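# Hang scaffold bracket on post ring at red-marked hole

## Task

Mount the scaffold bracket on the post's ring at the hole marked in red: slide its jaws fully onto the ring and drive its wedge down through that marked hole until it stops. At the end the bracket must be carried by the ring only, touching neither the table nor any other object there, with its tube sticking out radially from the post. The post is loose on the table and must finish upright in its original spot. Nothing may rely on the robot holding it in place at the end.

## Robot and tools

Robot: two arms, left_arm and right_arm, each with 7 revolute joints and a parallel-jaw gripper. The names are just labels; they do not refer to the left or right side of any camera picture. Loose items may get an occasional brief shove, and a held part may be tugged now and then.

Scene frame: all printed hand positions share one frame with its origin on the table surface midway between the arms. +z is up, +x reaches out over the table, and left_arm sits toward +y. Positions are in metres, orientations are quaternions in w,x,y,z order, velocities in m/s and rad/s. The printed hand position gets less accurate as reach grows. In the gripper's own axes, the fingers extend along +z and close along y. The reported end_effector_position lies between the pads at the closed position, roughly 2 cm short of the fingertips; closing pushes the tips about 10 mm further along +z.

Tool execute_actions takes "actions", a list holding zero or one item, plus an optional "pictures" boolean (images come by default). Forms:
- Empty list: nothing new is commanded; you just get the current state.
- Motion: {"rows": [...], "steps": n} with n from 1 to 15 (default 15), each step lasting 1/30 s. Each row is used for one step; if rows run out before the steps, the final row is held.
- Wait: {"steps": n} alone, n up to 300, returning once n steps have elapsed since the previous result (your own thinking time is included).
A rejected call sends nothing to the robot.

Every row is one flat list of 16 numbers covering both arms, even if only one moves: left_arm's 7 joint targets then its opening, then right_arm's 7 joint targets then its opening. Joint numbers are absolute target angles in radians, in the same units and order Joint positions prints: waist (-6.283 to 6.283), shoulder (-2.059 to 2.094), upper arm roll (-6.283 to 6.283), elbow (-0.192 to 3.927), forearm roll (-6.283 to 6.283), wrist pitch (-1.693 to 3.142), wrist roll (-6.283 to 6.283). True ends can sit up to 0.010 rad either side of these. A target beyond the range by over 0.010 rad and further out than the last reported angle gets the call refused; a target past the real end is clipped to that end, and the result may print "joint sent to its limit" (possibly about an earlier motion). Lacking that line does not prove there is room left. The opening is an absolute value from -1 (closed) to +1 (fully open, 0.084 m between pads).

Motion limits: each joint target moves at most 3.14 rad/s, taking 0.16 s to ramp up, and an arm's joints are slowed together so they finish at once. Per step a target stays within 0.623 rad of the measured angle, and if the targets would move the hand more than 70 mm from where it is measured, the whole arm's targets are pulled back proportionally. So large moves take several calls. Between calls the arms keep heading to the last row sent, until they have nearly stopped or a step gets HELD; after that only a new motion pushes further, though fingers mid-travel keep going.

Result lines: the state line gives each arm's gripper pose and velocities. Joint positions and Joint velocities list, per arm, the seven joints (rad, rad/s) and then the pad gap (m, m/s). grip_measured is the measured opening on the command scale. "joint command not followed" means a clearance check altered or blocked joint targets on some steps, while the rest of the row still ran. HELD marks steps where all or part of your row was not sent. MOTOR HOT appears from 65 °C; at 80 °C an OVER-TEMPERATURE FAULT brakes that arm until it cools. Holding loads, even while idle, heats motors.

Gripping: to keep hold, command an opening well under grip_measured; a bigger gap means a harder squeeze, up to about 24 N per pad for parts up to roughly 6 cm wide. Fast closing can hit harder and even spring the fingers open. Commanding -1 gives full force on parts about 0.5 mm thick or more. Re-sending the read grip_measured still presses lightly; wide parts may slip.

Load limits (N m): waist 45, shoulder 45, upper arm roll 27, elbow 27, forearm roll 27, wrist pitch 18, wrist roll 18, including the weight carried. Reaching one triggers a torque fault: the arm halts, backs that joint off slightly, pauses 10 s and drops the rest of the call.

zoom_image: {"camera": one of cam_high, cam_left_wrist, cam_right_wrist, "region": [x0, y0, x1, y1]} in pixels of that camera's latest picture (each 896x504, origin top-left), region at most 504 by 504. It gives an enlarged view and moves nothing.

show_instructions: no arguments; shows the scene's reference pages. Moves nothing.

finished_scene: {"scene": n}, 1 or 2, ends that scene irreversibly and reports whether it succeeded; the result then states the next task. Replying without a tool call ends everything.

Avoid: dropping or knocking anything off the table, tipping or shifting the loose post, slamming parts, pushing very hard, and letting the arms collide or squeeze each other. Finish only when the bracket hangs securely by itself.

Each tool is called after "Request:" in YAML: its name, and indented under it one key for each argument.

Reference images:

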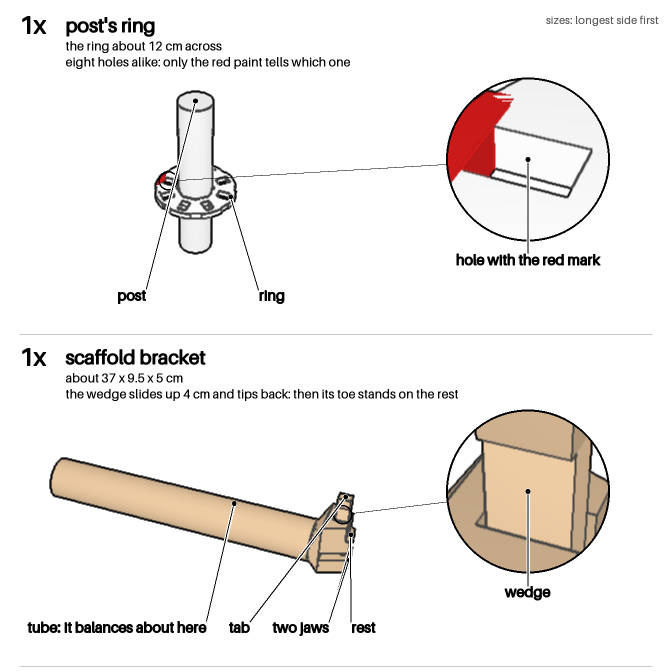

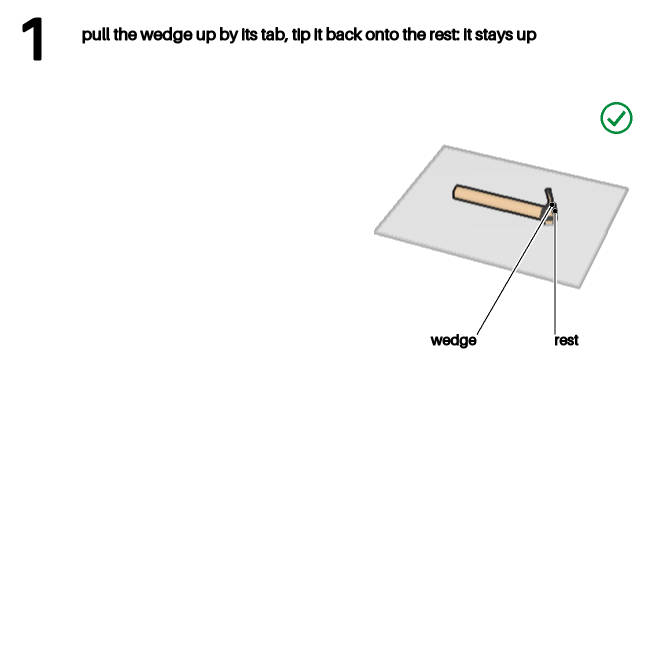

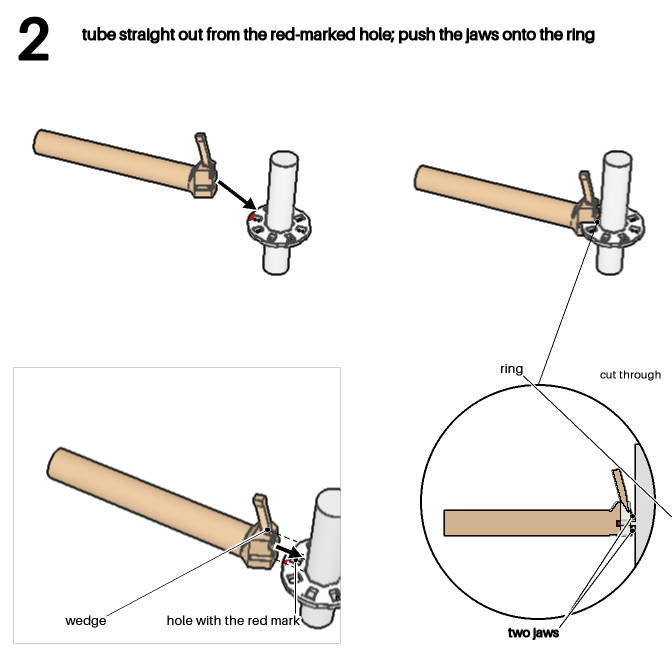

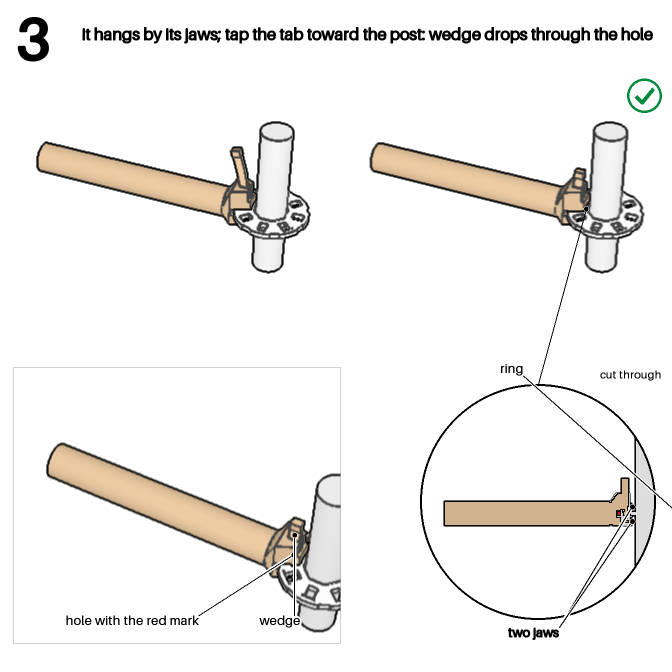

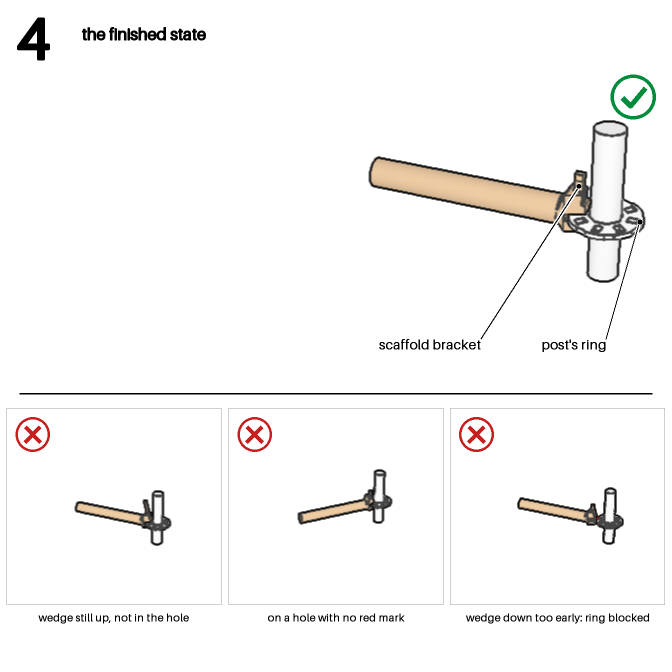

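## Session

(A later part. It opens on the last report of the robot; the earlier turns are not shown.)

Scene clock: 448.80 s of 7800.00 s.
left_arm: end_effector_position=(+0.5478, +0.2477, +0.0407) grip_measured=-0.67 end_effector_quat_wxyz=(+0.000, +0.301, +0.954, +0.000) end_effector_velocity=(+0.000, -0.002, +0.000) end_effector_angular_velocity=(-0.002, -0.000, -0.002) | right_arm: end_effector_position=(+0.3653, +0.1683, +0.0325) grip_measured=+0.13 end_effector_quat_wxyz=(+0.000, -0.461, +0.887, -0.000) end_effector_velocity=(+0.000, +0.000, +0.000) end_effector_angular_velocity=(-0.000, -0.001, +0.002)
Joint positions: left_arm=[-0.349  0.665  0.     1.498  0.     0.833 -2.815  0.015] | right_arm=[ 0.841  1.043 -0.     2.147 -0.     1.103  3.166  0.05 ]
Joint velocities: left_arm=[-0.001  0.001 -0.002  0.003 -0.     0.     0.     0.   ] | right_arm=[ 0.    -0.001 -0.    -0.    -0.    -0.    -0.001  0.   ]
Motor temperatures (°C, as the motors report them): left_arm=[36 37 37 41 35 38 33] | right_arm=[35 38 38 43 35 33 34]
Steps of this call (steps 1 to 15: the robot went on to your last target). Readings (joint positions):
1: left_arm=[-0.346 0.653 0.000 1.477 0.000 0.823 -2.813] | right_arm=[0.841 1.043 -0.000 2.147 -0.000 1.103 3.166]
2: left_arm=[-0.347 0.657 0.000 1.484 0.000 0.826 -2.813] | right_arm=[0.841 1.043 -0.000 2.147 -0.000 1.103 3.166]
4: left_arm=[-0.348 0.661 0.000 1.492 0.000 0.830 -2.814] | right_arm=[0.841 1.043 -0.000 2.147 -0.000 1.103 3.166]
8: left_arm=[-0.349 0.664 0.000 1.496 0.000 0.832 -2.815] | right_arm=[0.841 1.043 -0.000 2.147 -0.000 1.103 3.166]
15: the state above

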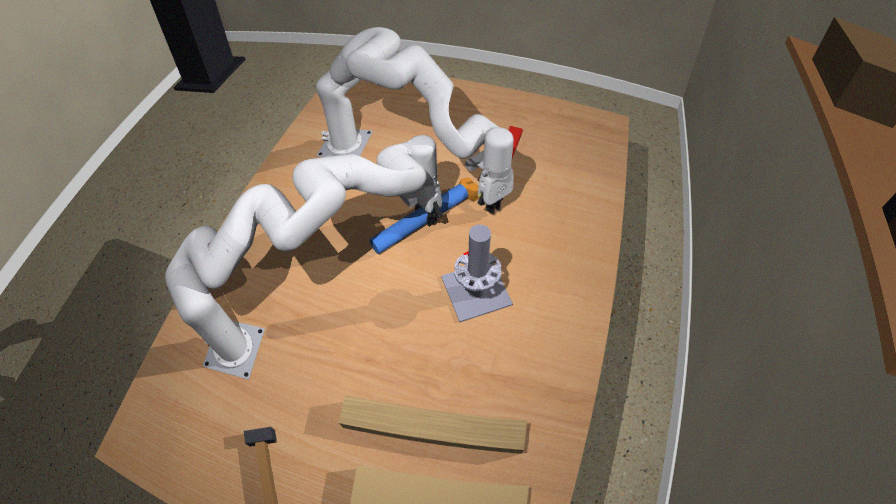

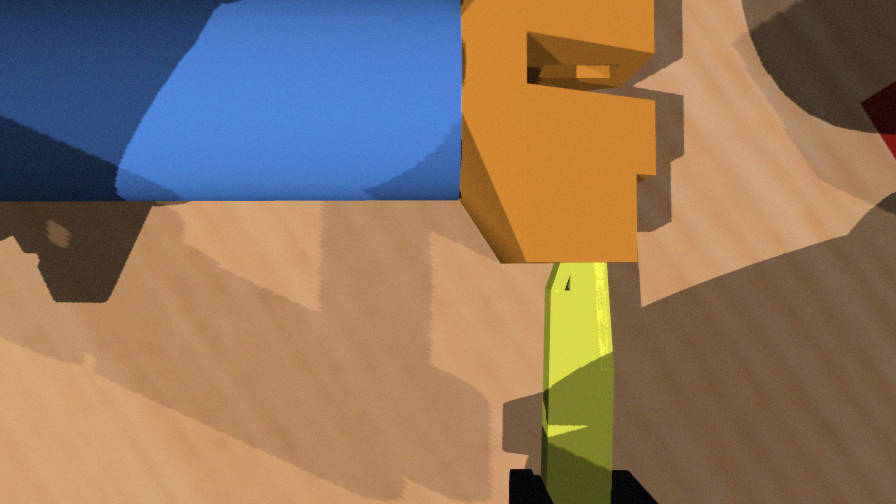

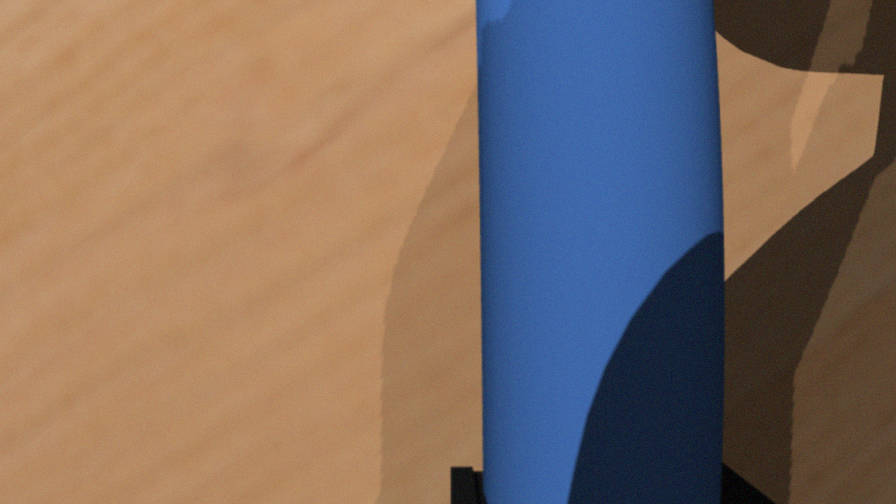

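Request:
execute_actions:
  actions:
    - {"rows": [[-0.3491, 0.6652, 0, 1.498, 0, 0.8328, -2.8151, -0.2, 0.8414, 1.0434, 0, 2.1469, 0, 1.1035, 3.166, -1]], "steps": 8}
  pictures: false

Request:
execute_actions:
  actions:
    - {"rows": [[-0.352, 0.6635, 0, 1.4951, 0, 0.8316, -2.818, -0.2, 0.8414, 1.0434, 0, 2.1469, 0, 1.1035, 3.166, -1], [-0.3549, 0.6618, 0, 1.4922, 0, 0.8303, -2.8209, -0.2, 0.8414, 1.0434, 0, 2.1469, 0, 1.1035, 3.166, -1], [-0.3578, 0.6601, 0, 1.4892, 0, 0.8291, -2.8238, -0.2, 0.8414, 1.0434, 0, 2.1469, 0, 1.1035, 3.166, -1], [-0.3607, 0.6584, 0, 1.4863, 0, 0.8279, -2.8267, -0.2, 0.8414, 1.0434, 0, 2.1469, 0, 1.1035, 3.166, -1], [-0.3636, 0.6567, 0, 1.4834, 0, 0.8267, -2.8296, -0.2, 0.8414, 1.0434, 0, 2.1469, 0, 1.1035, 3.166, -1], [-0.3666, 0.655, 0, 1.4805, 0, 0.8255, -2.8326, -0.2, 0.8414, 1.0434, 0, 2.1469, 0, 1.1035, 3.166, -1], [-0.3695, 0.6533, 0, 1.4775, 0, 0.8242, -2.8355, -0.2, 0.8414, 1.0434, 0, 2.1469, 0, 1.1035, 3.166, -1], [-0.3724, 0.6516, 0, 1.4746, 0, 0.823, -2.8384, -0.2, 0.8414, 1.0434, 0, 2.1469, 0, 1.1035, 3.166, -1], [-0.3753, 0.6499, 0, 1.4717, 0, 0.8218, -2.8413, -0.2, 0.8414, 1.0434, 0, 2.1469, 0, 1.1035, 3.166, -1], [-0.3782, 0.6482, 0, 1.4688, 0, 0.8206, -2.8442, -0.2, 0.8414, 1.0434, 0, 2.1469, 0, 1.1035, 3.166, -1], [-0.3811, 0.6465, 0, 1.4658, 0, 0.8193, -2.8471, -0.2, 0.8414, 1.0434, 0, 2.1469, 0, 1.1035, 3.166, -1], [-0.384, 0.6448, 0, 1.4629, 0, 0.8181, -2.85, -0.2, 0.8414, 1.0434, 0, 2.1469, 0, 1.1035, 3.166, -1]], "steps": 15}
  pictures: false

Request:
execute_actions:
  actions:
    - {"steps": 12}

Scene clock: 478.57 s of 7800.00 s.
left_arm: end_effector_position=(+0.5466, +0.2462, +0.0397) grip_measured=-0.22 end_effector_quat_wxyz=(-0.001, +0.302, +0.953, -0.001) end_effector_velocity=(+0.013, +0.015, +0.010) end_effector_angular_velocity=(+0.007, -0.026, +0.022) | right_arm: end_effector_position=(+0.3651, +0.1684, +0.0325) grip_measured=+0.13 end_effector_quat_wxyz=(+0.000, -0.461, +0.887, -0.000) end_effector_velocity=(+0.000, -0.000, +0.000) end_effector_angular_velocity=(+0.000, +0.001, -0.001)
Joint positions: left_arm=[-0.35   0.666 -0.001  1.497 -0.     0.833 -2.815  0.035] | right_arm=[ 0.841  1.043 -0.     2.147 -0.     1.104  3.166  0.05 ]
Joint velocities: left_arm=[ 0.01  -0.008  0.019  0.012  0.003 -0.004  0.002  0.   ] | right_arm=[-0.001 -0.001  0.    -0.001  0.001  0.     0.    -0.   ]
Motor temperatures (°C, as the motors report them): left_arm=[36 37 37 41 35 38 33] | right_arm=[35 38 38 43 35 33 34]
Steps of this call (steps 1 to 15: the robot went on to your last target; steps 16 to 90: nothing new was sent; then 26.50 s passed at rest; steps 91 to 98: all 8 steps of this action). Readings (joint positions):
91: left_arm=[-0.349 0.665 -0.000 1.498 -0.000 0.833 -2.815] | right_arm=[0.841 1.043 -0.000 2.147 0.000 1.103 3.166]
92: left_arm=[-0.349 0.666 -0.001 1.497 -0.001 0.833 -2.815] | right_arm=[0.841 1.043 -0.000 2.147 -0.000 1.104 3.166]
94: left_arm=[-0.350 0.666 -0.003 1.496 -0.001 0.834 -2.815] | right_arm=[0.841 1.043 -0.000 2.147 -0.000 1.104 3.166]
98: the state above

Scene clock: 479.07 s of 7800.00 s.
left_arm: end_effector_position=(+0.5462, +0.2459, +0.0403) grip_measured=-0.22 end_effector_quat_wxyz=(-0.000, +0.300, +0.954, +0.000) end_effector_velocity=(-0.001, -0.003, -0.000) end_effector_angular_velocity=(-0.002, +0.001, -0.005) | right_arm: end_effector_position=(+0.3651, +0.1684, +0.0325) grip_measured=+0.13 end_effector_quat_wxyz=(+0.000, -0.461, +0.887, +0.000) end_effector_velocity=(-0.000, +0.000, +0.000) end_effector_angular_velocity=(+0.001, -0.000, -0.000)
Joint positions: left_arm=[-0.353  0.663  0.001  1.493 -0.     0.831 -2.82   0.035] | right_arm=[ 0.841  1.043  0.     2.147 -0.     1.103  3.166  0.05 ]
Joint velocities: left_arm=[-0.001 -0.    -0.004 -0.001 -0.    -0.     0.001 -0.   ] | right_arm=[ 0.    -0.     0.001  0.    -0.     0.     0.001 -0.   ]
Motor temperatures (°C, as the motors report them): left_arm=[36 37 37 41 35 38 33] | right_arm=[35 38 38 42 35 33 34]
A step of this action was HELD (marked below), so the robot has no last target. An arm can still carry out its HELD step.
Steps of this call (steps 1 to 15: all 15 steps of this action). Readings (joint positions):
1: left_arm=[-0.350 0.666 -0.001 1.497 -0.000 0.833 -2.815] | right_arm=[0.841 1.043 -0.000 2.147 -0.000 1.104 3.166]
2: left_arm=[-0.350 0.665 -0.000 1.497 -0.000 0.833 -2.816] | right_arm=[0.841 1.043 -0.000 2.147 -0.000 1.104 3.166]
4: left_arm=[-0.353 0.663 0.001 1.493 -0.000 0.831 -2.820] | right_arm=[0.841 1.043 -0.000 2.147 -0.000 1.103 3.166]
5: left_arm=[-0.354 0.663 -0.000 1.493 -0.000 0.831 -2.820] | right_arm=[0.841 1.043 -0.000 2.147 -0.000 1.103 3.166] HELD
6: left_arm=[-0.354 0.663 -0.001 1.493 -0.000 0.831 -2.820] | right_arm=[0.841 1.043 -0.000 2.147 -0.000 1.103 3.166] HELD
7: left_arm=[-0.354 0.663 -0.001 1.493 -0.000 0.831 -2.820] | right_arm=[0.841 1.043 -0.000 2.147 -0.000 1.103 3.166] HELD
8: left_arm=[-0.354 0.663 -0.000 1.493 -0.000 0.831 -2.820] | right_arm=[0.841 1.043 -0.000 2.147 -0.000 1.103 3.166] HELD
9: left_arm=[-0.354 0.663 0.000 1.493 -0.000 0.831 -2.820] | right_arm=[0.841 1.043 -0.000 2.147 -0.000 1.103 3.166] HELD
10: left_arm=[-0.353 0.663 0.001 1.493 -0.000 0.831 -2.820] | right_arm=[0.841 1.043 -0.000 2.147 -0.000 1.103 3.166] HELD
11: left_arm=[-0.353 0.663 0.001 1.493 -0.000 0.831 -2.820] | right_arm=[0.841 1.043 -0.000 2.147 -0.000 1.103 3.166] HELD
12: left_arm=[-0.353 0.663 0.001 1.493 -0.000 0.831 -2.820] | right_arm=[0.841 1.043 -0.000 2.147 -0.000 1.103 3.166] HELD
13: left_arm=[-0.353 0.663 0.001 1.493 -0.000 0.831 -2.820] | right_arm=[0.841 1.043 -0.000 2.147 -0.000 1.103 3.166] HELD
14: left_arm=[-0.353 0.663 0.001 1.493 -0.000 0.831 -2.820] | right_arm=[0.841 1.043 0.000 2.147 -0.000 1.103 3.166] HELD
15: the state above HELD
joint command not followed: on one or more control steps a check withheld the commanded joint targets of the left arm, and it was not sent them on those steps. On the call's last step the targets were still withheld.
cause: the commanded joint targets would bring a part of the robot too close to another arm (a part of this arm just beyond joint 5 (forearm roll) and a part of the other arm just beyond its joint 6 (wrist pitch)); next, command targets that bring no part of the robot closer to that arm.

Scene clock: 479.47 s of 7800.00 s.
left_arm: end_effector_position=(+0.5461, +0.2458, +0.0403) grip_measured=-0.22 end_effector_quat_wxyz=(-0.000, +0.300, +0.954, +0.000) end_effector_velocity=(+0.000, -0.001, +0.000) end_effector_angular_velocity=(+0.000, -0.001, -0.002) | right_arm: end_effector_position=(+0.3651, +0.1684, +0.0325) grip_measured=+0.13 end_effector_quat_wxyz=(+0.000, -0.461, +0.887, +0.000) end_effector_velocity=(+0.000, +0.000, +0.001) end_effector_angular_velocity=(+0.001, -0.000, +0.000)
Joint positions: left_arm=[-0.353  0.663  0.001  1.493 -0.     0.831 -2.82   0.035] | right_arm=[0.841 1.043 0.    2.147 0.    1.103 3.166 0.05 ]
Joint velocities: left_arm=[-0.001 -0.     0.     0.001  0.     0.     0.001 -0.   ] | right_arm=[-0.    -0.001  0.    -0.     0.    -0.    -0.001  0.   ]
Motor temperatures (°C, as the motors report them): left_arm=[36 37 37 41 35 38 33] | right_arm=[35 38 38 42 35 33 34]
Steps of this call (steps 1 to 12: nothing new was sent). Readings (joint positions):
1: left_arm=[-0.353 0.663 0.001 1.493 -0.000 0.831 -2.820] | right_arm=[0.841 1.043 0.000 2.147 -0.000 1.103 3.166]
2: left_arm=[-0.353 0.663 0.001 1.493 -0.000 0.831 -2.820] | right_arm=[0.841 1.043 0.000 2.147 -0.000 1.103 3.166]
4: left_arm=[-0.353 0.663 0.001 1.493 -0.000 0.831 -2.820] | right_arm=[0.841 1.043 0.000 2.147 -0.000 1.103 3.166]
8: left_arm=[-0.353 0.663 0.001 1.493 -0.000 0.831 -2.820] | right_arm=[0.841 1.043 0.000 2.147 0.000 1.103 3.166]
12: the state above

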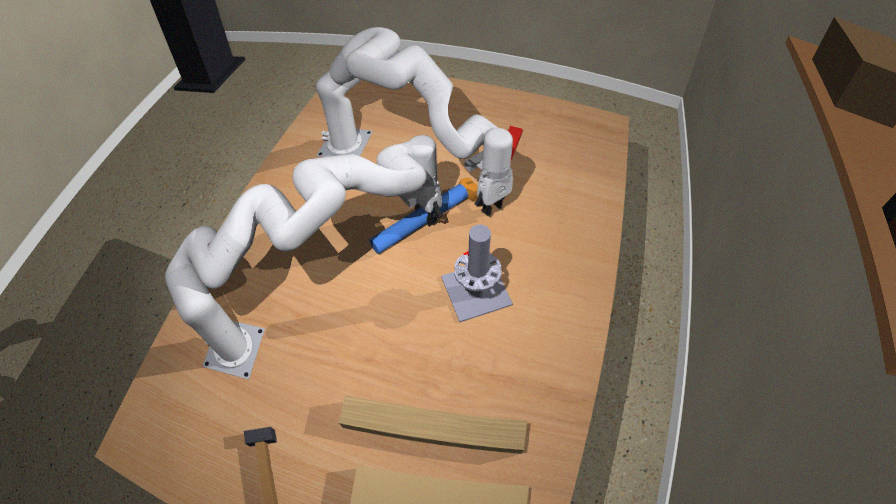

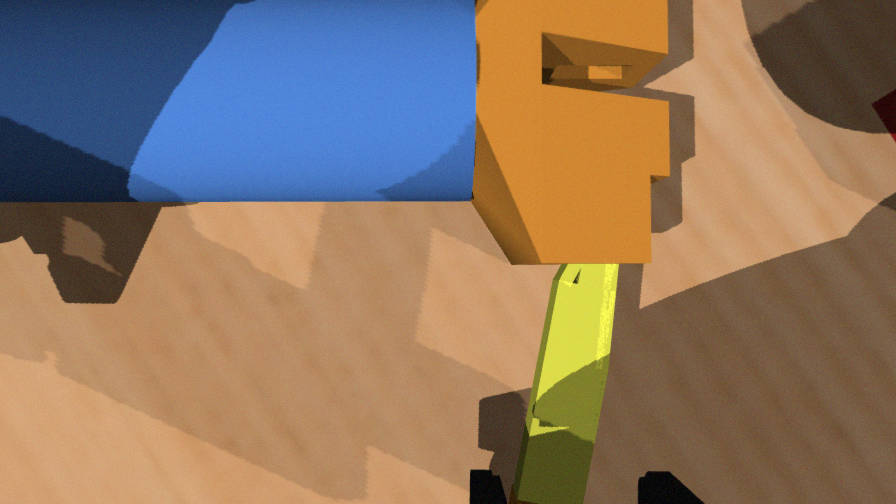

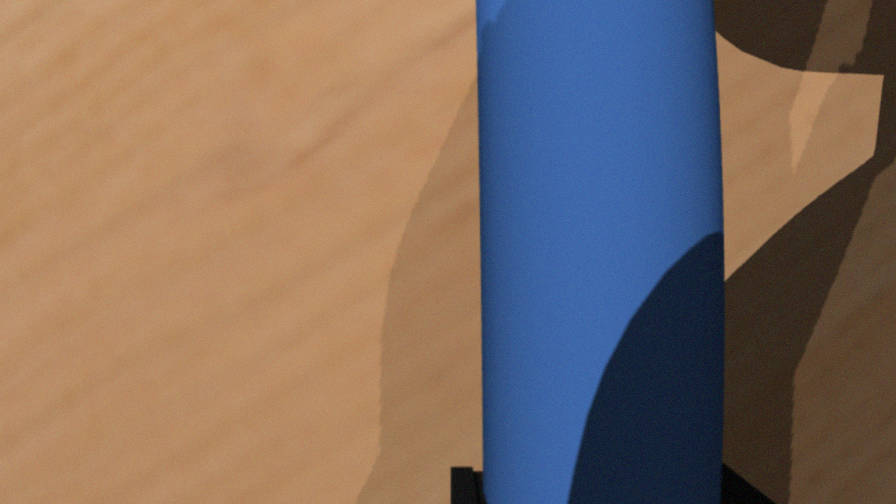

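Request:
execute_actions:
  actions:
    - {"rows": [[-0.352, 0.6635, 0, 1.4951, 0, 0.8316, -2.818, 0.6, 0.8414, 1.0434, 0, 2.1469, 0, 1.1035, 3.166, -1]], "steps": 15}

Scene clock: 485.87 s of 7800.00 s.
left_arm: end_effector_position=(+0.5466, +0.2459, +0.0405) grip_measured=+0.59 end_effector_quat_wxyz=(-0.000, +0.301, +0.954, -0.000) end_effector_velocity=(+0.000, +0.001, +0.000) end_effector_angular_velocity=(+0.000, -0.001, +0.001) | right_arm: end_effector_position=(+0.3651, +0.1684, +0.0325) grip_measured=+0.13 end_effector_quat_wxyz=(+0.000, -0.461, +0.887, -0.000) end_effector_velocity=(+0.001, -0.001, +0.000) end_effector_angular_velocity=(-0.000, -0.000, +0.000)
Joint positions: left_arm=[-0.352  0.664 -0.     1.495 -0.     0.832 -2.818  0.069] | right_arm=[0.841 1.043 0.    2.147 0.    1.104 3.166 0.05 ]
Joint velocities: left_arm=[ 0.001 -0.     0.001  0.     0.     0.    -0.     0.   ] | right_arm=[-0.002 -0.     0.    -0.    -0.     0.    -0.002 -0.   ]
Motor temperatures (°C, as the motors report them): left_arm=[36 37 37 41 35 38 33] | right_arm=[35 38 38 42 35 33 34]
Steps of this call (steps 1 to 90: nothing new was sent; then 2.90 s passed at rest; steps 91 to 105: all 15 steps of this action). Readings (joint positions):
91: left_arm=[-0.353 0.663 0.001 1.493 -0.000 0.831 -2.820] | right_arm=[0.841 1.043 0.000 2.147 0.000 1.103 3.166]
92: left_arm=[-0.353 0.663 0.000 1.494 -0.000 0.831 -2.819] | right_arm=[0.841 1.043 0.000 2.147 0.000 1.103 3.166]
94: left_arm=[-0.352 0.663 0.000 1.495 -0.000 0.831 -2.819] | right_arm=[0.841 1.043 0.000 2.147 0.000 1.104 3.166]
98: left_arm=[-0.352 0.663 0.000 1.495 -0.000 0.832 -2.818] | right_arm=[0.841 1.043 0.000 2.147 0.000 1.103 3.166]
105: the state above

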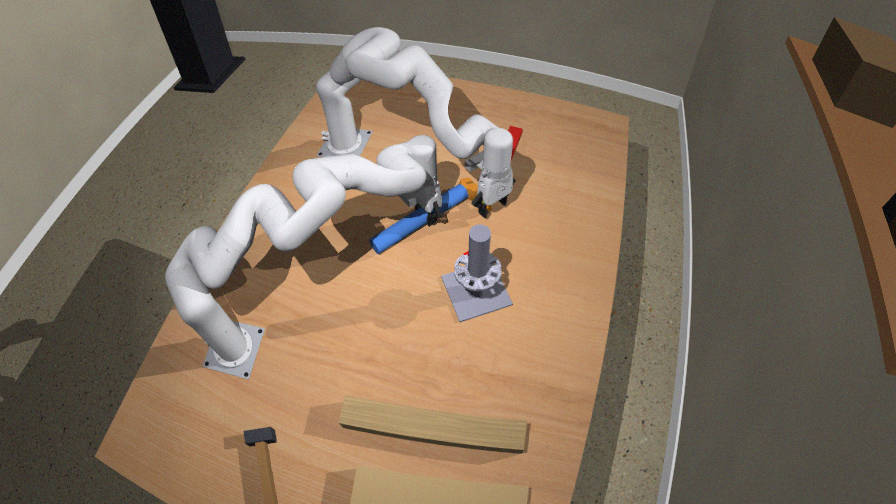

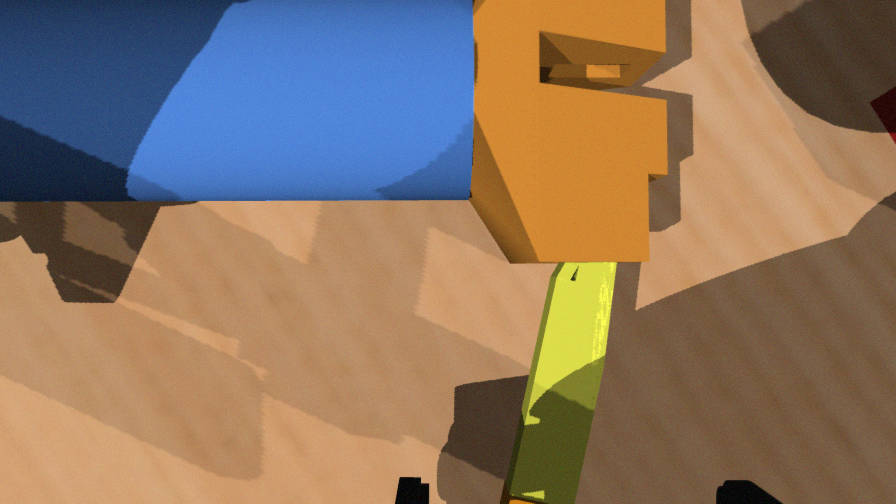

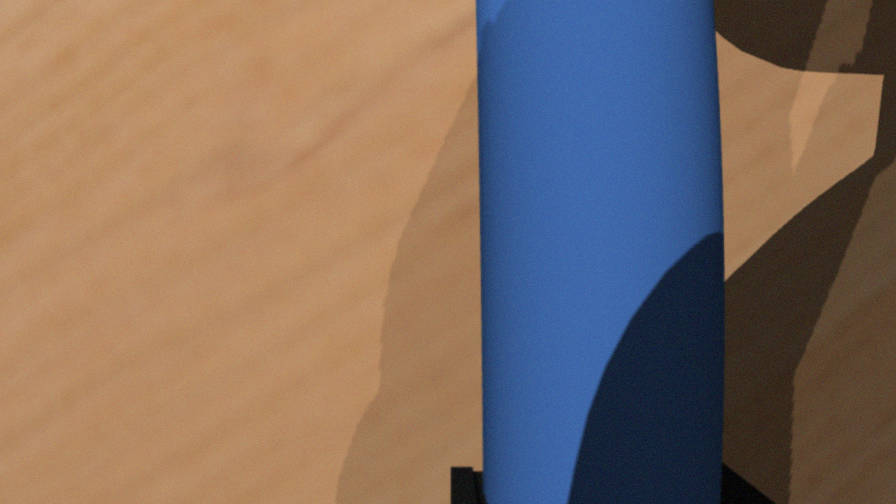

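Request:
execute_actions:
  actions:
    - {"steps": 30}

Scene clock: 489.23 s of 7800.00 s.
left_arm: end_effector_position=(+0.5466, +0.2459, +0.0406) grip_measured=+0.59 end_effector_quat_wxyz=(-0.000, +0.301, +0.954, +0.000) end_effector_velocity=(-0.001, -0.000, -0.001) end_effector_angular_velocity=(-0.001, +0.002, +0.001) | right_arm: end_effector_position=(+0.3651, +0.1684, +0.0325) grip_measured=+0.13 end_effector_quat_wxyz=(-0.000, -0.461, +0.887, -0.000) end_effector_velocity=(-0.000, +0.000, +0.001) end_effector_angular_velocity=(+0.001, -0.000, -0.001)
Joint positions: left_arm=[-0.352  0.663  0.     1.495 -0.     0.832 -2.818  0.069] | right_arm=[0.841 1.043 0.    2.147 0.    1.104 3.166 0.05 ]
Joint velocities: left_arm=[ 0.     0.    -0.001 -0.001 -0.001 -0.    -0.001 -0.   ] | right_arm=[ 0.    -0.001 -0.    -0.     0.001 -0.     0.001  0.   ]
Motor temperatures (°C, as the motors report them): left_arm=[36 37 37 41 35 38 33] | right_arm=[35 38 38 42 35 33 34]
Steps of this call (steps 1 to 15: the robot went on to your last target; steps 16 to 90: nothing new was sent; then 0.37 s passed at rest). Readings (joint positions):
1: left_arm=[-0.352 0.664 -0.000 1.495 -0.000 0.832 -2.818] | right_arm=[0.841 1.043 0.000 2.147 0.000 1.103 3.166]
2: left_arm=[-0.352 0.663 0.000 1.495 -0.000 0.832 -2.818] | right_arm=[0.841 1.043 0.000 2.147 -0.000 1.104 3.166]
4: left_arm=[-0.352 0.663 0.000 1.495 -0.000 0.832 -2.818] | right_arm=[0.841 1.043 0.000 2.147 0.000 1.103 3.166]
8: left_arm=[-0.352 0.664 -0.000 1.495 -0.000 0.832 -2.818] | right_arm=[0.841 1.043 0.000 2.147 -0.000 1.104 3.166]
90: the state above
All arms were judged still, so your last target was given up. Only a new action makes them travel on or press farther. Fingers that are still opening or closing keep moving.

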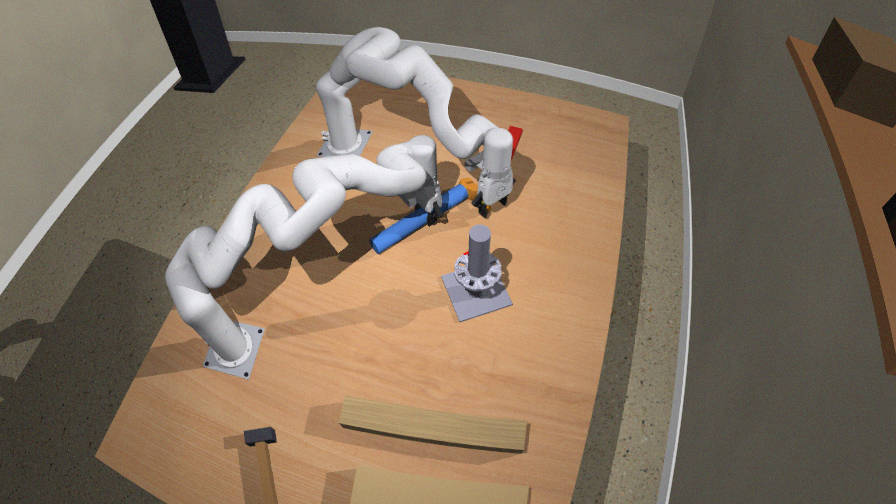

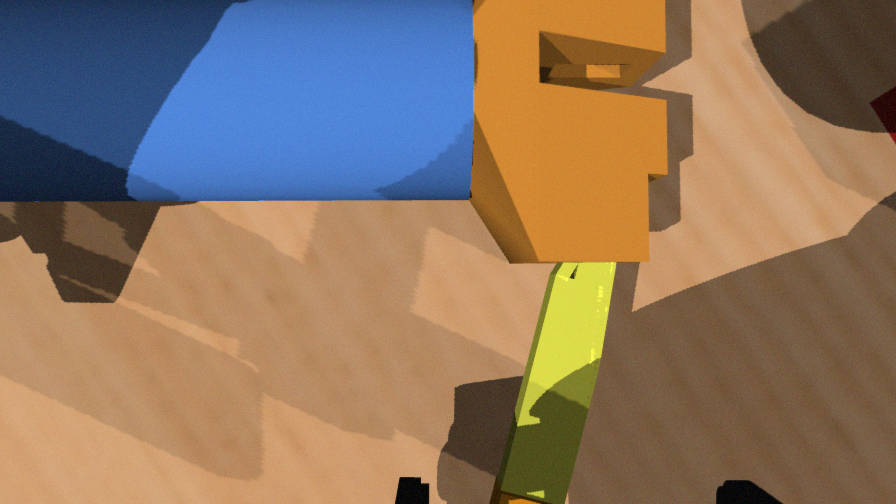

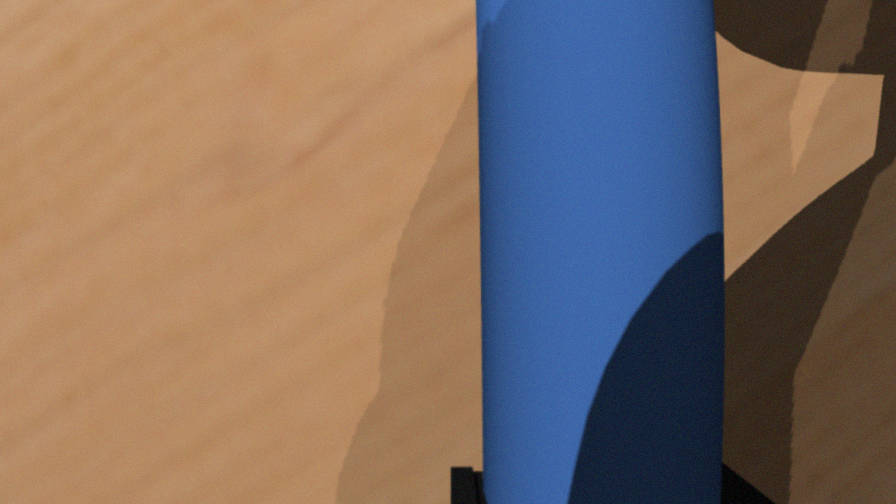

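Request:
execute_actions:
  actions:
    - {"rows": [[-0.35, 0.5104, 0, 1.5847, 0, 1.0743, -2.818, 1.0, 0.8414, 1.0434, 0, 2.1469, 0, 1.1035, 3.166, -1]], "steps": 15}

Request:
execute_actions:
  actions:
    - {"rows": [[0.1, -0.274, 0, 1.33, 0, 1.604, -3.45, 1.0, 0.8414, 1.0434, 0, 2.1469, 0, 1.1035, 3.166, -1]], "steps": 15}
  pictures: false

Scene clock: 550.87 s of 7800.00 s.
left_arm: end_effector_position=(+0.5463, +0.2472, +0.1471) grip_measured=+1.00 end_effector_quat_wxyz=(-0.001, +0.300, +0.954, -0.000) end_effector_velocity=(-0.023, +0.007, -0.019) end_effector_angular_velocity=(+0.026, +0.089, +0.001) | right_arm: end_effector_position=(+0.3651, +0.1684, +0.0325) grip_measured=+0.13 end_effector_quat_wxyz=(-0.000, -0.461, +0.887, -0.000) end_effector_velocity=(+0.001, -0.001, +0.000) end_effector_angular_velocity=(-0.001, -0.001, -0.002)
Joint positions: left_arm=[-0.35   0.514  0.     1.581 -0.     1.07  -2.818  0.084] | right_arm=[0.841 1.043 0.    2.147 0.    1.103 3.166 0.05 ]
Joint velocities: left_arm=[-0.     0.009  0.    -0.02  -0.     0.063 -0.    -0.   ] | right_arm=[-0.001 -0.    -0.001 -0.    -0.    -0.     0.001  0.   ]
Motor temperatures (°C, as the motors report them): left_arm=[36 37 37 42 35 38 33] | right_arm=[35 38 38 43 35 33 34]
Steps of this call (steps 1 to 90: nothing new was sent; then 58.13 s passed at rest; steps 91 to 105: all 15 steps of this action). Readings (joint positions):
91: left_arm=[-0.352 0.663 -0.000 1.495 0.000 0.832 -2.818] | right_arm=[0.841 1.043 0.000 2.147 -0.000 1.103 3.166]
92: left_arm=[-0.352 0.662 -0.000 1.496 -0.000 0.837 -2.818] | right_arm=[0.841 1.043 0.000 2.147 0.000 1.104 3.166]
94: left_arm=[-0.352 0.641 -0.000 1.505 -0.000 0.879 -2.818] | right_arm=[0.841 1.043 0.000 2.147 -0.000 1.103 3.166]
98: left_arm=[-0.351 0.555 0.000 1.561 0.000 0.999 -2.818] | right_arm=[0.841 1.043 0.000 2.147 -0.000 1.103 3.166]
105: the state above

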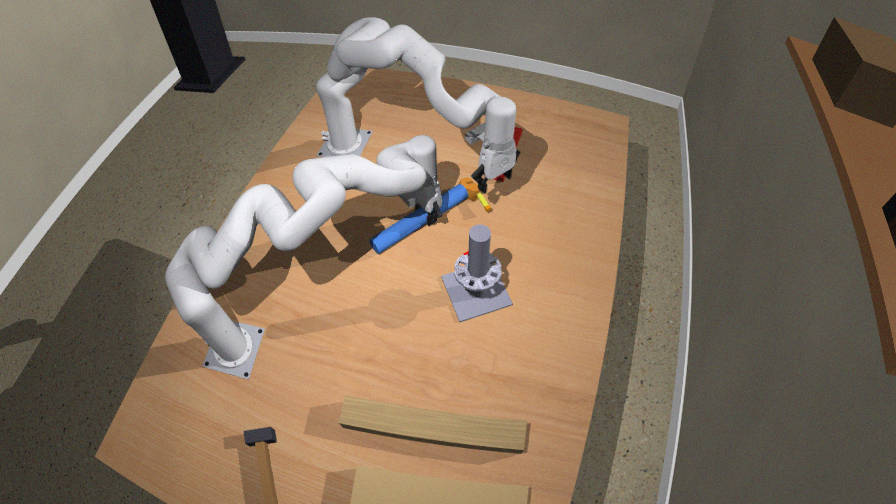

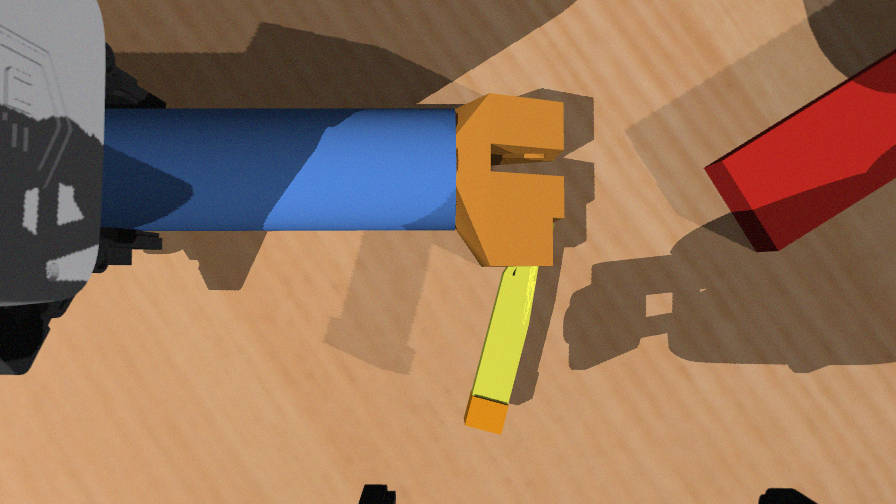

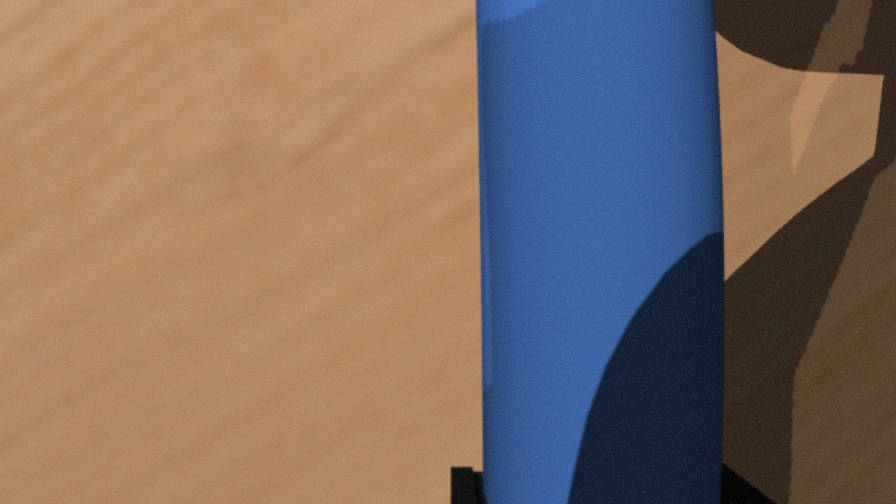

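Scene clock: 551.37 s of 7800.00 s.
left_arm: end_effector_position=(+0.4890, +0.3778, +0.2747) grip_measured=+1.00 end_effector_quat_wxyz=(-0.012, +0.053, +0.999, +0.000) end_effector_velocity=(-0.198, +0.260, +0.304) end_effector_angular_velocity=(+0.011, -0.056, +1.124) | right_arm: end_effector_position=(+0.3651, +0.1684, +0.0325) grip_measured=+0.13 end_effector_quat_wxyz=(+0.000, -0.461, +0.887, -0.000) end_effector_velocity=(-0.001, +0.001, +0.000) end_effector_angular_velocity=(+0.001, +0.001, +0.001)
Joint positions: left_arm=[-0.141  0.171  0.001  1.465  0.     1.318 -3.111  0.084] | right_arm=[0.841 1.043 0.    2.147 0.    1.103 3.166 0.05 ]
Joint velocities: left_arm=[ 0.468 -0.866 -0.001 -0.26   0.     0.551 -0.656 -0.   ] | right_arm=[ 0.001 -0.     0.     0.     0.001  0.     0.    -0.   ]
Motor temperatures (°C, as the motors report them): left_arm=[36 37 37 42 35 38 33] | right_arm=[35 38 38 43 35 33 34]
Steps of this call (steps 1 to 15: all 15 steps of this action). Readings (joint positions):
1: left_arm=[-0.350 0.514 -0.000 1.581 -0.000 1.071 -2.818] | right_arm=[0.841 1.043 0.000 2.147 0.000 1.104 3.166]
2: left_arm=[-0.348 0.511 -0.001 1.579 -0.000 1.076 -2.823] | right_arm=[0.841 1.043 -0.000 2.147 -0.000 1.104 3.166]
4: left_arm=[-0.325 0.477 -0.007 1.560 -0.000 1.109 -2.861] | right_arm=[0.841 1.043 -0.000 2.147 0.000 1.103 3.166]
8: left_arm=[-0.249 0.369 0.002 1.525 0.000 1.190 -2.958] | right_arm=[0.841 1.043 0.000 2.147 -0.000 1.104 3.166]
15: the state above

Request:
execute_actions:
  actions:
    - {"rows": [[0.1, -0.274, 0, 1.33, 0, 1.604, -3.45, 1, 0.8414, 1.0395, 0, 2.1424, 0, 1.1009, 3.166, -1], [0.1, -0.274, 0, 1.33, 0, 1.604, -3.45, 1, 0.8414, 1.0318, 0, 2.1335, 0, 1.0957, 3.166, -1], [0.1, -0.274, 0, 1.33, 0, 1.604, -3.45, 1, 0.8414, 1.0202, 0, 2.1201, 0, 1.0879, 3.166, -1], [0.1, -0.274, 0, 1.33, 0, 1.604, -3.45, 1, 0.8414, 1.0047, 0, 2.1022, 0, 1.0776, 3.166, -1], [0.1, -0.274, 0, 1.33, 0, 1.604, -3.45, 1, 0.8414, 0.9892, 0, 2.0844, 0, 1.0672, 3.166, -1], [0.1, -0.274, 0, 1.33, 0, 1.604, -3.45, 1, 0.8414, 0.9737, 0, 2.0665, 0, 1.0568, 3.166, -1], [0.1, -0.274, 0, 1.33, 0, 1.604, -3.45, 1, 0.8414, 0.9582, 0, 2.0486, 0, 1.0464, 3.166, -1], [0.1, -0.274, 0, 1.33, 0, 1.604, -3.45, 1, 0.8414, 0.9428, 0, 2.0308, 0, 1.036, 3.166, -1], [0.1, -0.274, 0, 1.33, 0, 1.604, -3.45, 1, 0.8414, 0.9273, 0, 2.0129, 0, 1.0257, 3.166, -1], [0.1, -0.274, 0, 1.33, 0, 1.604, -3.45, 1, 0.8414, 0.9118, 0, 1.9951, 0, 1.0153, 3.166, -1], [0.1, -0.274, 0, 1.33, 0, 1.604, -3.45, 1, 0.8414, 0.8963, 0, 1.9772, 0, 1.0049, 3.166, -1], [0.1, -0.274, 0, 1.33, 0, 1.604, -3.45, 1, 0.8414, 0.8808, 0, 1.9593, 0, 0.9945, 3.166, -1], [0.1, -0.274, 0, 1.33, 0, 1.604, -3.45, 1, 0.8414, 0.8653, 0, 1.9415, 0, 0.9841, 3.166, -1], [0.1, -0.274, 0, 1.33, 0, 1.604, -3.45, 1, 0.8414, 0.8499, 0, 1.9236, 0, 0.9738, 3.166, -1], [0.1, -0.274, 0, 1.33, 0, 1.604, -3.45, 1, 0.8414, 0.8344, 0, 1.9057, 0, 0.9634, 3.166, -1]], "steps": 15}
  pictures: false

Request:
execute_actions:
  actions:
    - {"rows": [[0.1, -0.274, 0, 1.33, 0, 1.604, -3.45, 1, 0.8414, 0.8189, 0, 1.8879, 0, 0.953, 3.166, -1], [0.1, -0.274, 0, 1.33, 0, 1.604, -3.45, 1, 0.8414, 0.8034, 0, 1.87, 0, 0.9426, 3.166, -1], [0.1, -0.274, 0, 1.33, 0, 1.604, -3.45, 1, 0.8414, 0.7879, 0, 1.8521, 0, 0.9322, 3.166, -1], [0.1, -0.274, 0, 1.33, 0, 1.604, -3.45, 1, 0.8414, 0.7724, 0, 1.8343, 0, 0.9219, 3.166, -1], [0.1, -0.274, 0, 1.33, 0, 1.604, -3.45, 1, 0.8414, 0.7569, 0, 1.8164, 0, 0.9115, 3.166, -1], [0.1, -0.274, 0, 1.33, 0, 1.604, -3.45, 1, 0.8414, 0.7415, 0, 1.7986, 0, 0.9011, 3.166, -1], [0.1, -0.274, 0, 1.33, 0, 1.604, -3.45, 1, 0.8414, 0.726, 0, 1.7807, 0, 0.8907, 3.166, -1], [0.1, -0.274, 0, 1.33, 0, 1.604, -3.45, 1, 0.8414, 0.7105, 0, 1.7628, 0, 0.8803, 3.166, -1], [0.1, -0.274, 0, 1.33, 0, 1.604, -3.45, 1, 0.8414, 0.695, 0, 1.745, 0, 0.87, 3.166, -1], [0.1, -0.274, 0, 1.33, 0, 1.604, -3.45, 1, 0.8414, 0.6795, 0, 1.7271, 0, 0.8596, 3.166, -1], [0.1, -0.274, 0, 1.33, 0, 1.604, -3.45, 1, 0.8414, 0.6679, 0, 1.7137, 0, 0.8518, 3.166, -1], [0.1, -0.274, 0, 1.33, 0, 1.604, -3.45, 1, 0.8414, 0.6602, 0, 1.7048, 0, 0.8466, 3.166, -1], [0.1, -0.274, 0, 1.33, 0, 1.604, -3.45, 1, 0.8414, 0.6563, 0, 1.7003, 0, 0.844, 3.166, -1]], "steps": 15}
  pictures: false

Request:
execute_actions:
  actions:
    - {"steps": 15}

Request:
zoom_image:
  camera: "cam_high"
  region: [340, 90, 560, 270]

Scene clock: 583.00 s of 7800.00 s.
left_arm: end_effector_position=(+0.3501, +0.4804, +0.4006) grip_measured=+1.00 end_effector_quat_wxyz=(-0.000, -0.234, +0.972, -0.000) end_effector_velocity=(+0.000, -0.000, +0.000) end_effector_angular_velocity=(+0.001, -0.000, -0.000) | right_arm: end_effector_position=(+0.3649, +0.1669, +0.0737) grip_measured=+0.13 end_effector_quat_wxyz=(+0.035, -0.461, +0.887, +0.019) end_effector_velocity=(-0.007, -0.005, +0.132) end_effector_angular_velocity=(+0.219, -0.143, +0.006)
Joint positions: left_arm=[ 0.1   -0.274 -0.     1.33  -0.     1.604 -3.45   0.084] | right_arm=[ 0.841  0.888 -0.001  1.968 -0.     0.999  3.166  0.05 ]
Joint velocities: left_arm=[ 0.     0.    -0.001  0.001  0.001  0.    -0.    -0.   ] | right_arm=[ 0.002 -0.472  0.003 -0.519  0.    -0.309 -0.002  0.   ]
Motor temperatures (°C, as the motors report them): left_arm=[36 36 37 42 35 38 33] | right_arm=[35 39 38 43 35 33 34]
Steps of this call (steps 1 to 45: the robot went on to your last target; steps 46 to 110: nothing new was sent; then 27.47 s passed at rest; steps 111 to 125: all 15 steps of this action). Readings (joint positions):
111: left_arm=[0.100 -0.274 0.000 1.330 -0.000 1.604 -3.450] | right_arm=[0.841 1.043 0.000 2.147 -0.000 1.103 3.166]
112: left_arm=[0.100 -0.274 -0.000 1.330 0.000 1.604 -3.450] | right_arm=[0.841 1.043 0.000 2.145 -0.000 1.102 3.166]
114: left_arm=[0.100 -0.274 0.000 1.330 -0.000 1.604 -3.450] | right_arm=[0.841 1.036 -0.000 2.135 -0.000 1.096 3.166]
118: left_arm=[0.100 -0.274 0.000 1.330 -0.000 1.604 -3.450] | right_arm=[0.841 0.998 -0.001 2.079 -0.000 1.071 3.166]
125: the state above

Scene clock: 583.50 s of 7800.00 s.
left_arm: end_effector_position=(+0.3501, +0.4804, +0.4006) grip_measured=+1.00 end_effector_quat_wxyz=(+0.000, -0.234, +0.972, -0.000) end_effector_velocity=(-0.000, -0.001, -0.001) end_effector_angular_velocity=(-0.000, +0.002, -0.001) | right_arm: end_effector_position=(+0.3570, +0.1561, +0.1282) grip_measured=+0.13 end_effector_quat_wxyz=(+0.085, -0.459, +0.883, +0.047) end_effector_velocity=(-0.004, -0.007, +0.060) end_effector_angular_velocity=(+0.108, -0.072, -0.001)
Joint positions: left_arm=[ 0.1   -0.274 -0.     1.33   0.     1.604 -3.45   0.084] | right_arm=[ 0.841  0.67  -0.     1.718  0.     0.855  3.166  0.05 ]
Joint velocities: left_arm=[-0.002 -0.    -0.    -0.002 -0.    -0.    -0.001 -0.   ] | right_arm=[-0.001 -0.194  0.    -0.191 -0.001 -0.128 -0.     0.   ]
Motor temperatures (°C, as the motors report them): left_arm=[36 36 37 42 35 38 33] | right_arm=[35 39 38 43 35 33 34]
Steps of this call (steps 1 to 15: all 15 steps of this action). Readings (joint positions):
1: left_arm=[0.100 -0.274 0.000 1.330 -0.000 1.604 -3.450] | right_arm=[0.841 0.872 -0.000 1.950 -0.000 0.989 3.166]
2: left_arm=[0.100 -0.274 0.000 1.330 -0.000 1.604 -3.450] | right_arm=[0.841 0.857 -0.000 1.932 -0.000 0.979 3.166]
4: left_arm=[0.100 -0.274 -0.000 1.330 0.000 1.604 -3.450] | right_arm=[0.841 0.826 -0.000 1.896 -0.000 0.958 3.166]
8: left_arm=[0.100 -0.274 -0.000 1.330 0.000 1.604 -3.450] | right_arm=[0.841 0.765 0.000 1.824 0.000 0.917 3.166]
15: the state above

Scene clock: 584.00 s of 7800.00 s.
left_arm: end_effector_position=(+0.3501, +0.4804, +0.4006) grip_measured=+1.00 end_effector_quat_wxyz=(-0.000, -0.234, +0.972, -0.000) end_effector_velocity=(+0.000, +0.000, +0.000) end_effector_angular_velocity=(+0.000, -0.001, +0.001) | right_arm: end_effector_position=(+0.3560, +0.1546, +0.1302) grip_measured=+0.13 end_effector_quat_wxyz=(+0.087, -0.459, +0.883, +0.048) end_effector_velocity=(-0.000, +0.000, +0.002) end_effector_angular_velocity=(+0.001, -0.001, -0.000)
Joint positions: left_arm=[ 0.1   -0.274 -0.     1.33  -0.     1.604 -3.45   0.084] | right_arm=[0.841 0.657 0.    1.7   0.    0.844 3.166 0.05 ]
Joint velocities: left_arm=[ 0.     0.    -0.     0.001  0.     0.    -0.001  0.   ] | right_arm=[ 0.    -0.003 -0.    -0.001 -0.     0.     0.001 -0.   ]
Motor temperatures (°C, as the motors report them): left_arm=[36 36 37 42 35 38 33] | right_arm=[35 39 38 43 35 33 34]
Steps of this call (steps 1 to 15: the robot went on to your last target). Readings (joint positions):
1: left_arm=[0.100 -0.274 -0.000 1.330 -0.000 1.604 -3.450] | right_arm=[0.841 0.665 -0.000 1.713 0.000 0.851 3.166]
2: left_arm=[0.100 -0.274 0.000 1.330 0.000 1.604 -3.450] | right_arm=[0.841 0.662 -0.000 1.709 0.000 0.849 3.166]
4: left_arm=[0.100 -0.274 -0.000 1.330 -0.000 1.604 -3.450] | right_arm=[0.841 0.659 -0.000 1.704 -0.000 0.846 3.166]
8: left_arm=[0.100 -0.274 -0.000 1.330 -0.000 1.604 -3.450] | right_arm=[0.841 0.658 -0.000 1.701 -0.000 0.844 3.166]
15: the state above

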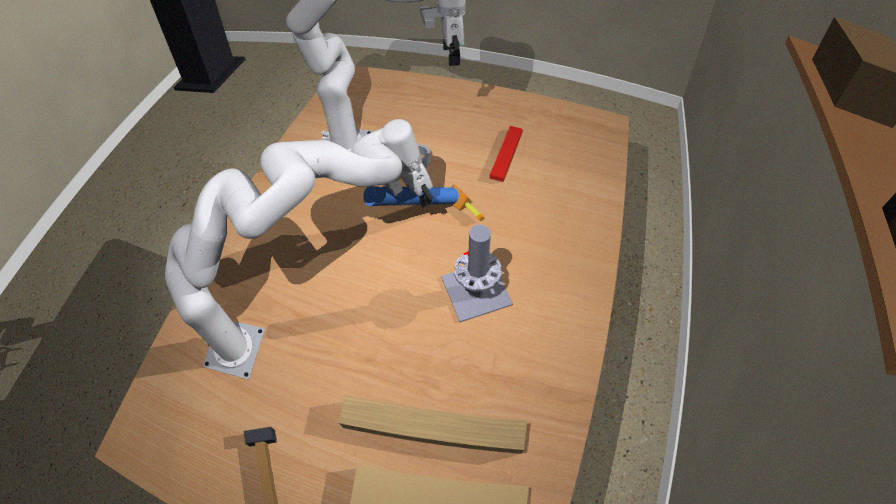

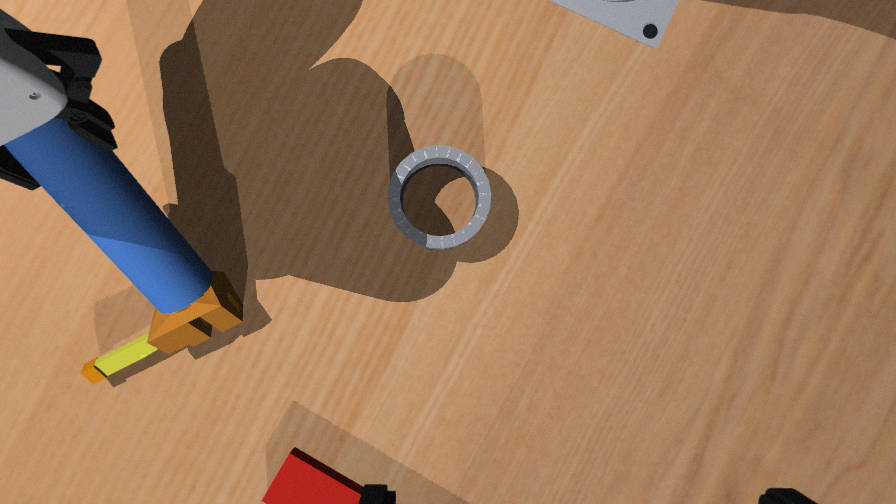

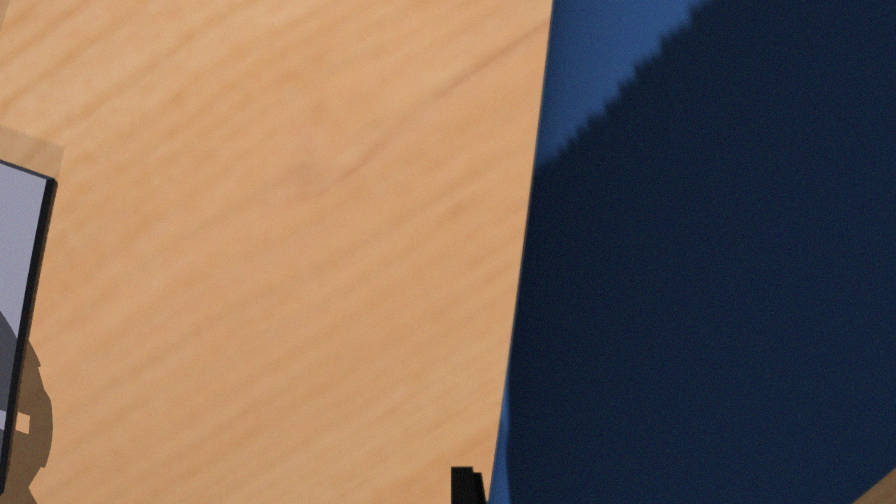

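Region (340, 90, 560, 270) of cam_high's 896x504 image, scaled by 2.291, with more detail than that image has; it fills the top 412 rows of this view, and the rest is white.

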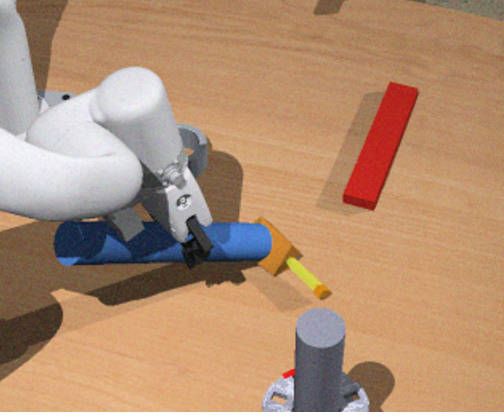

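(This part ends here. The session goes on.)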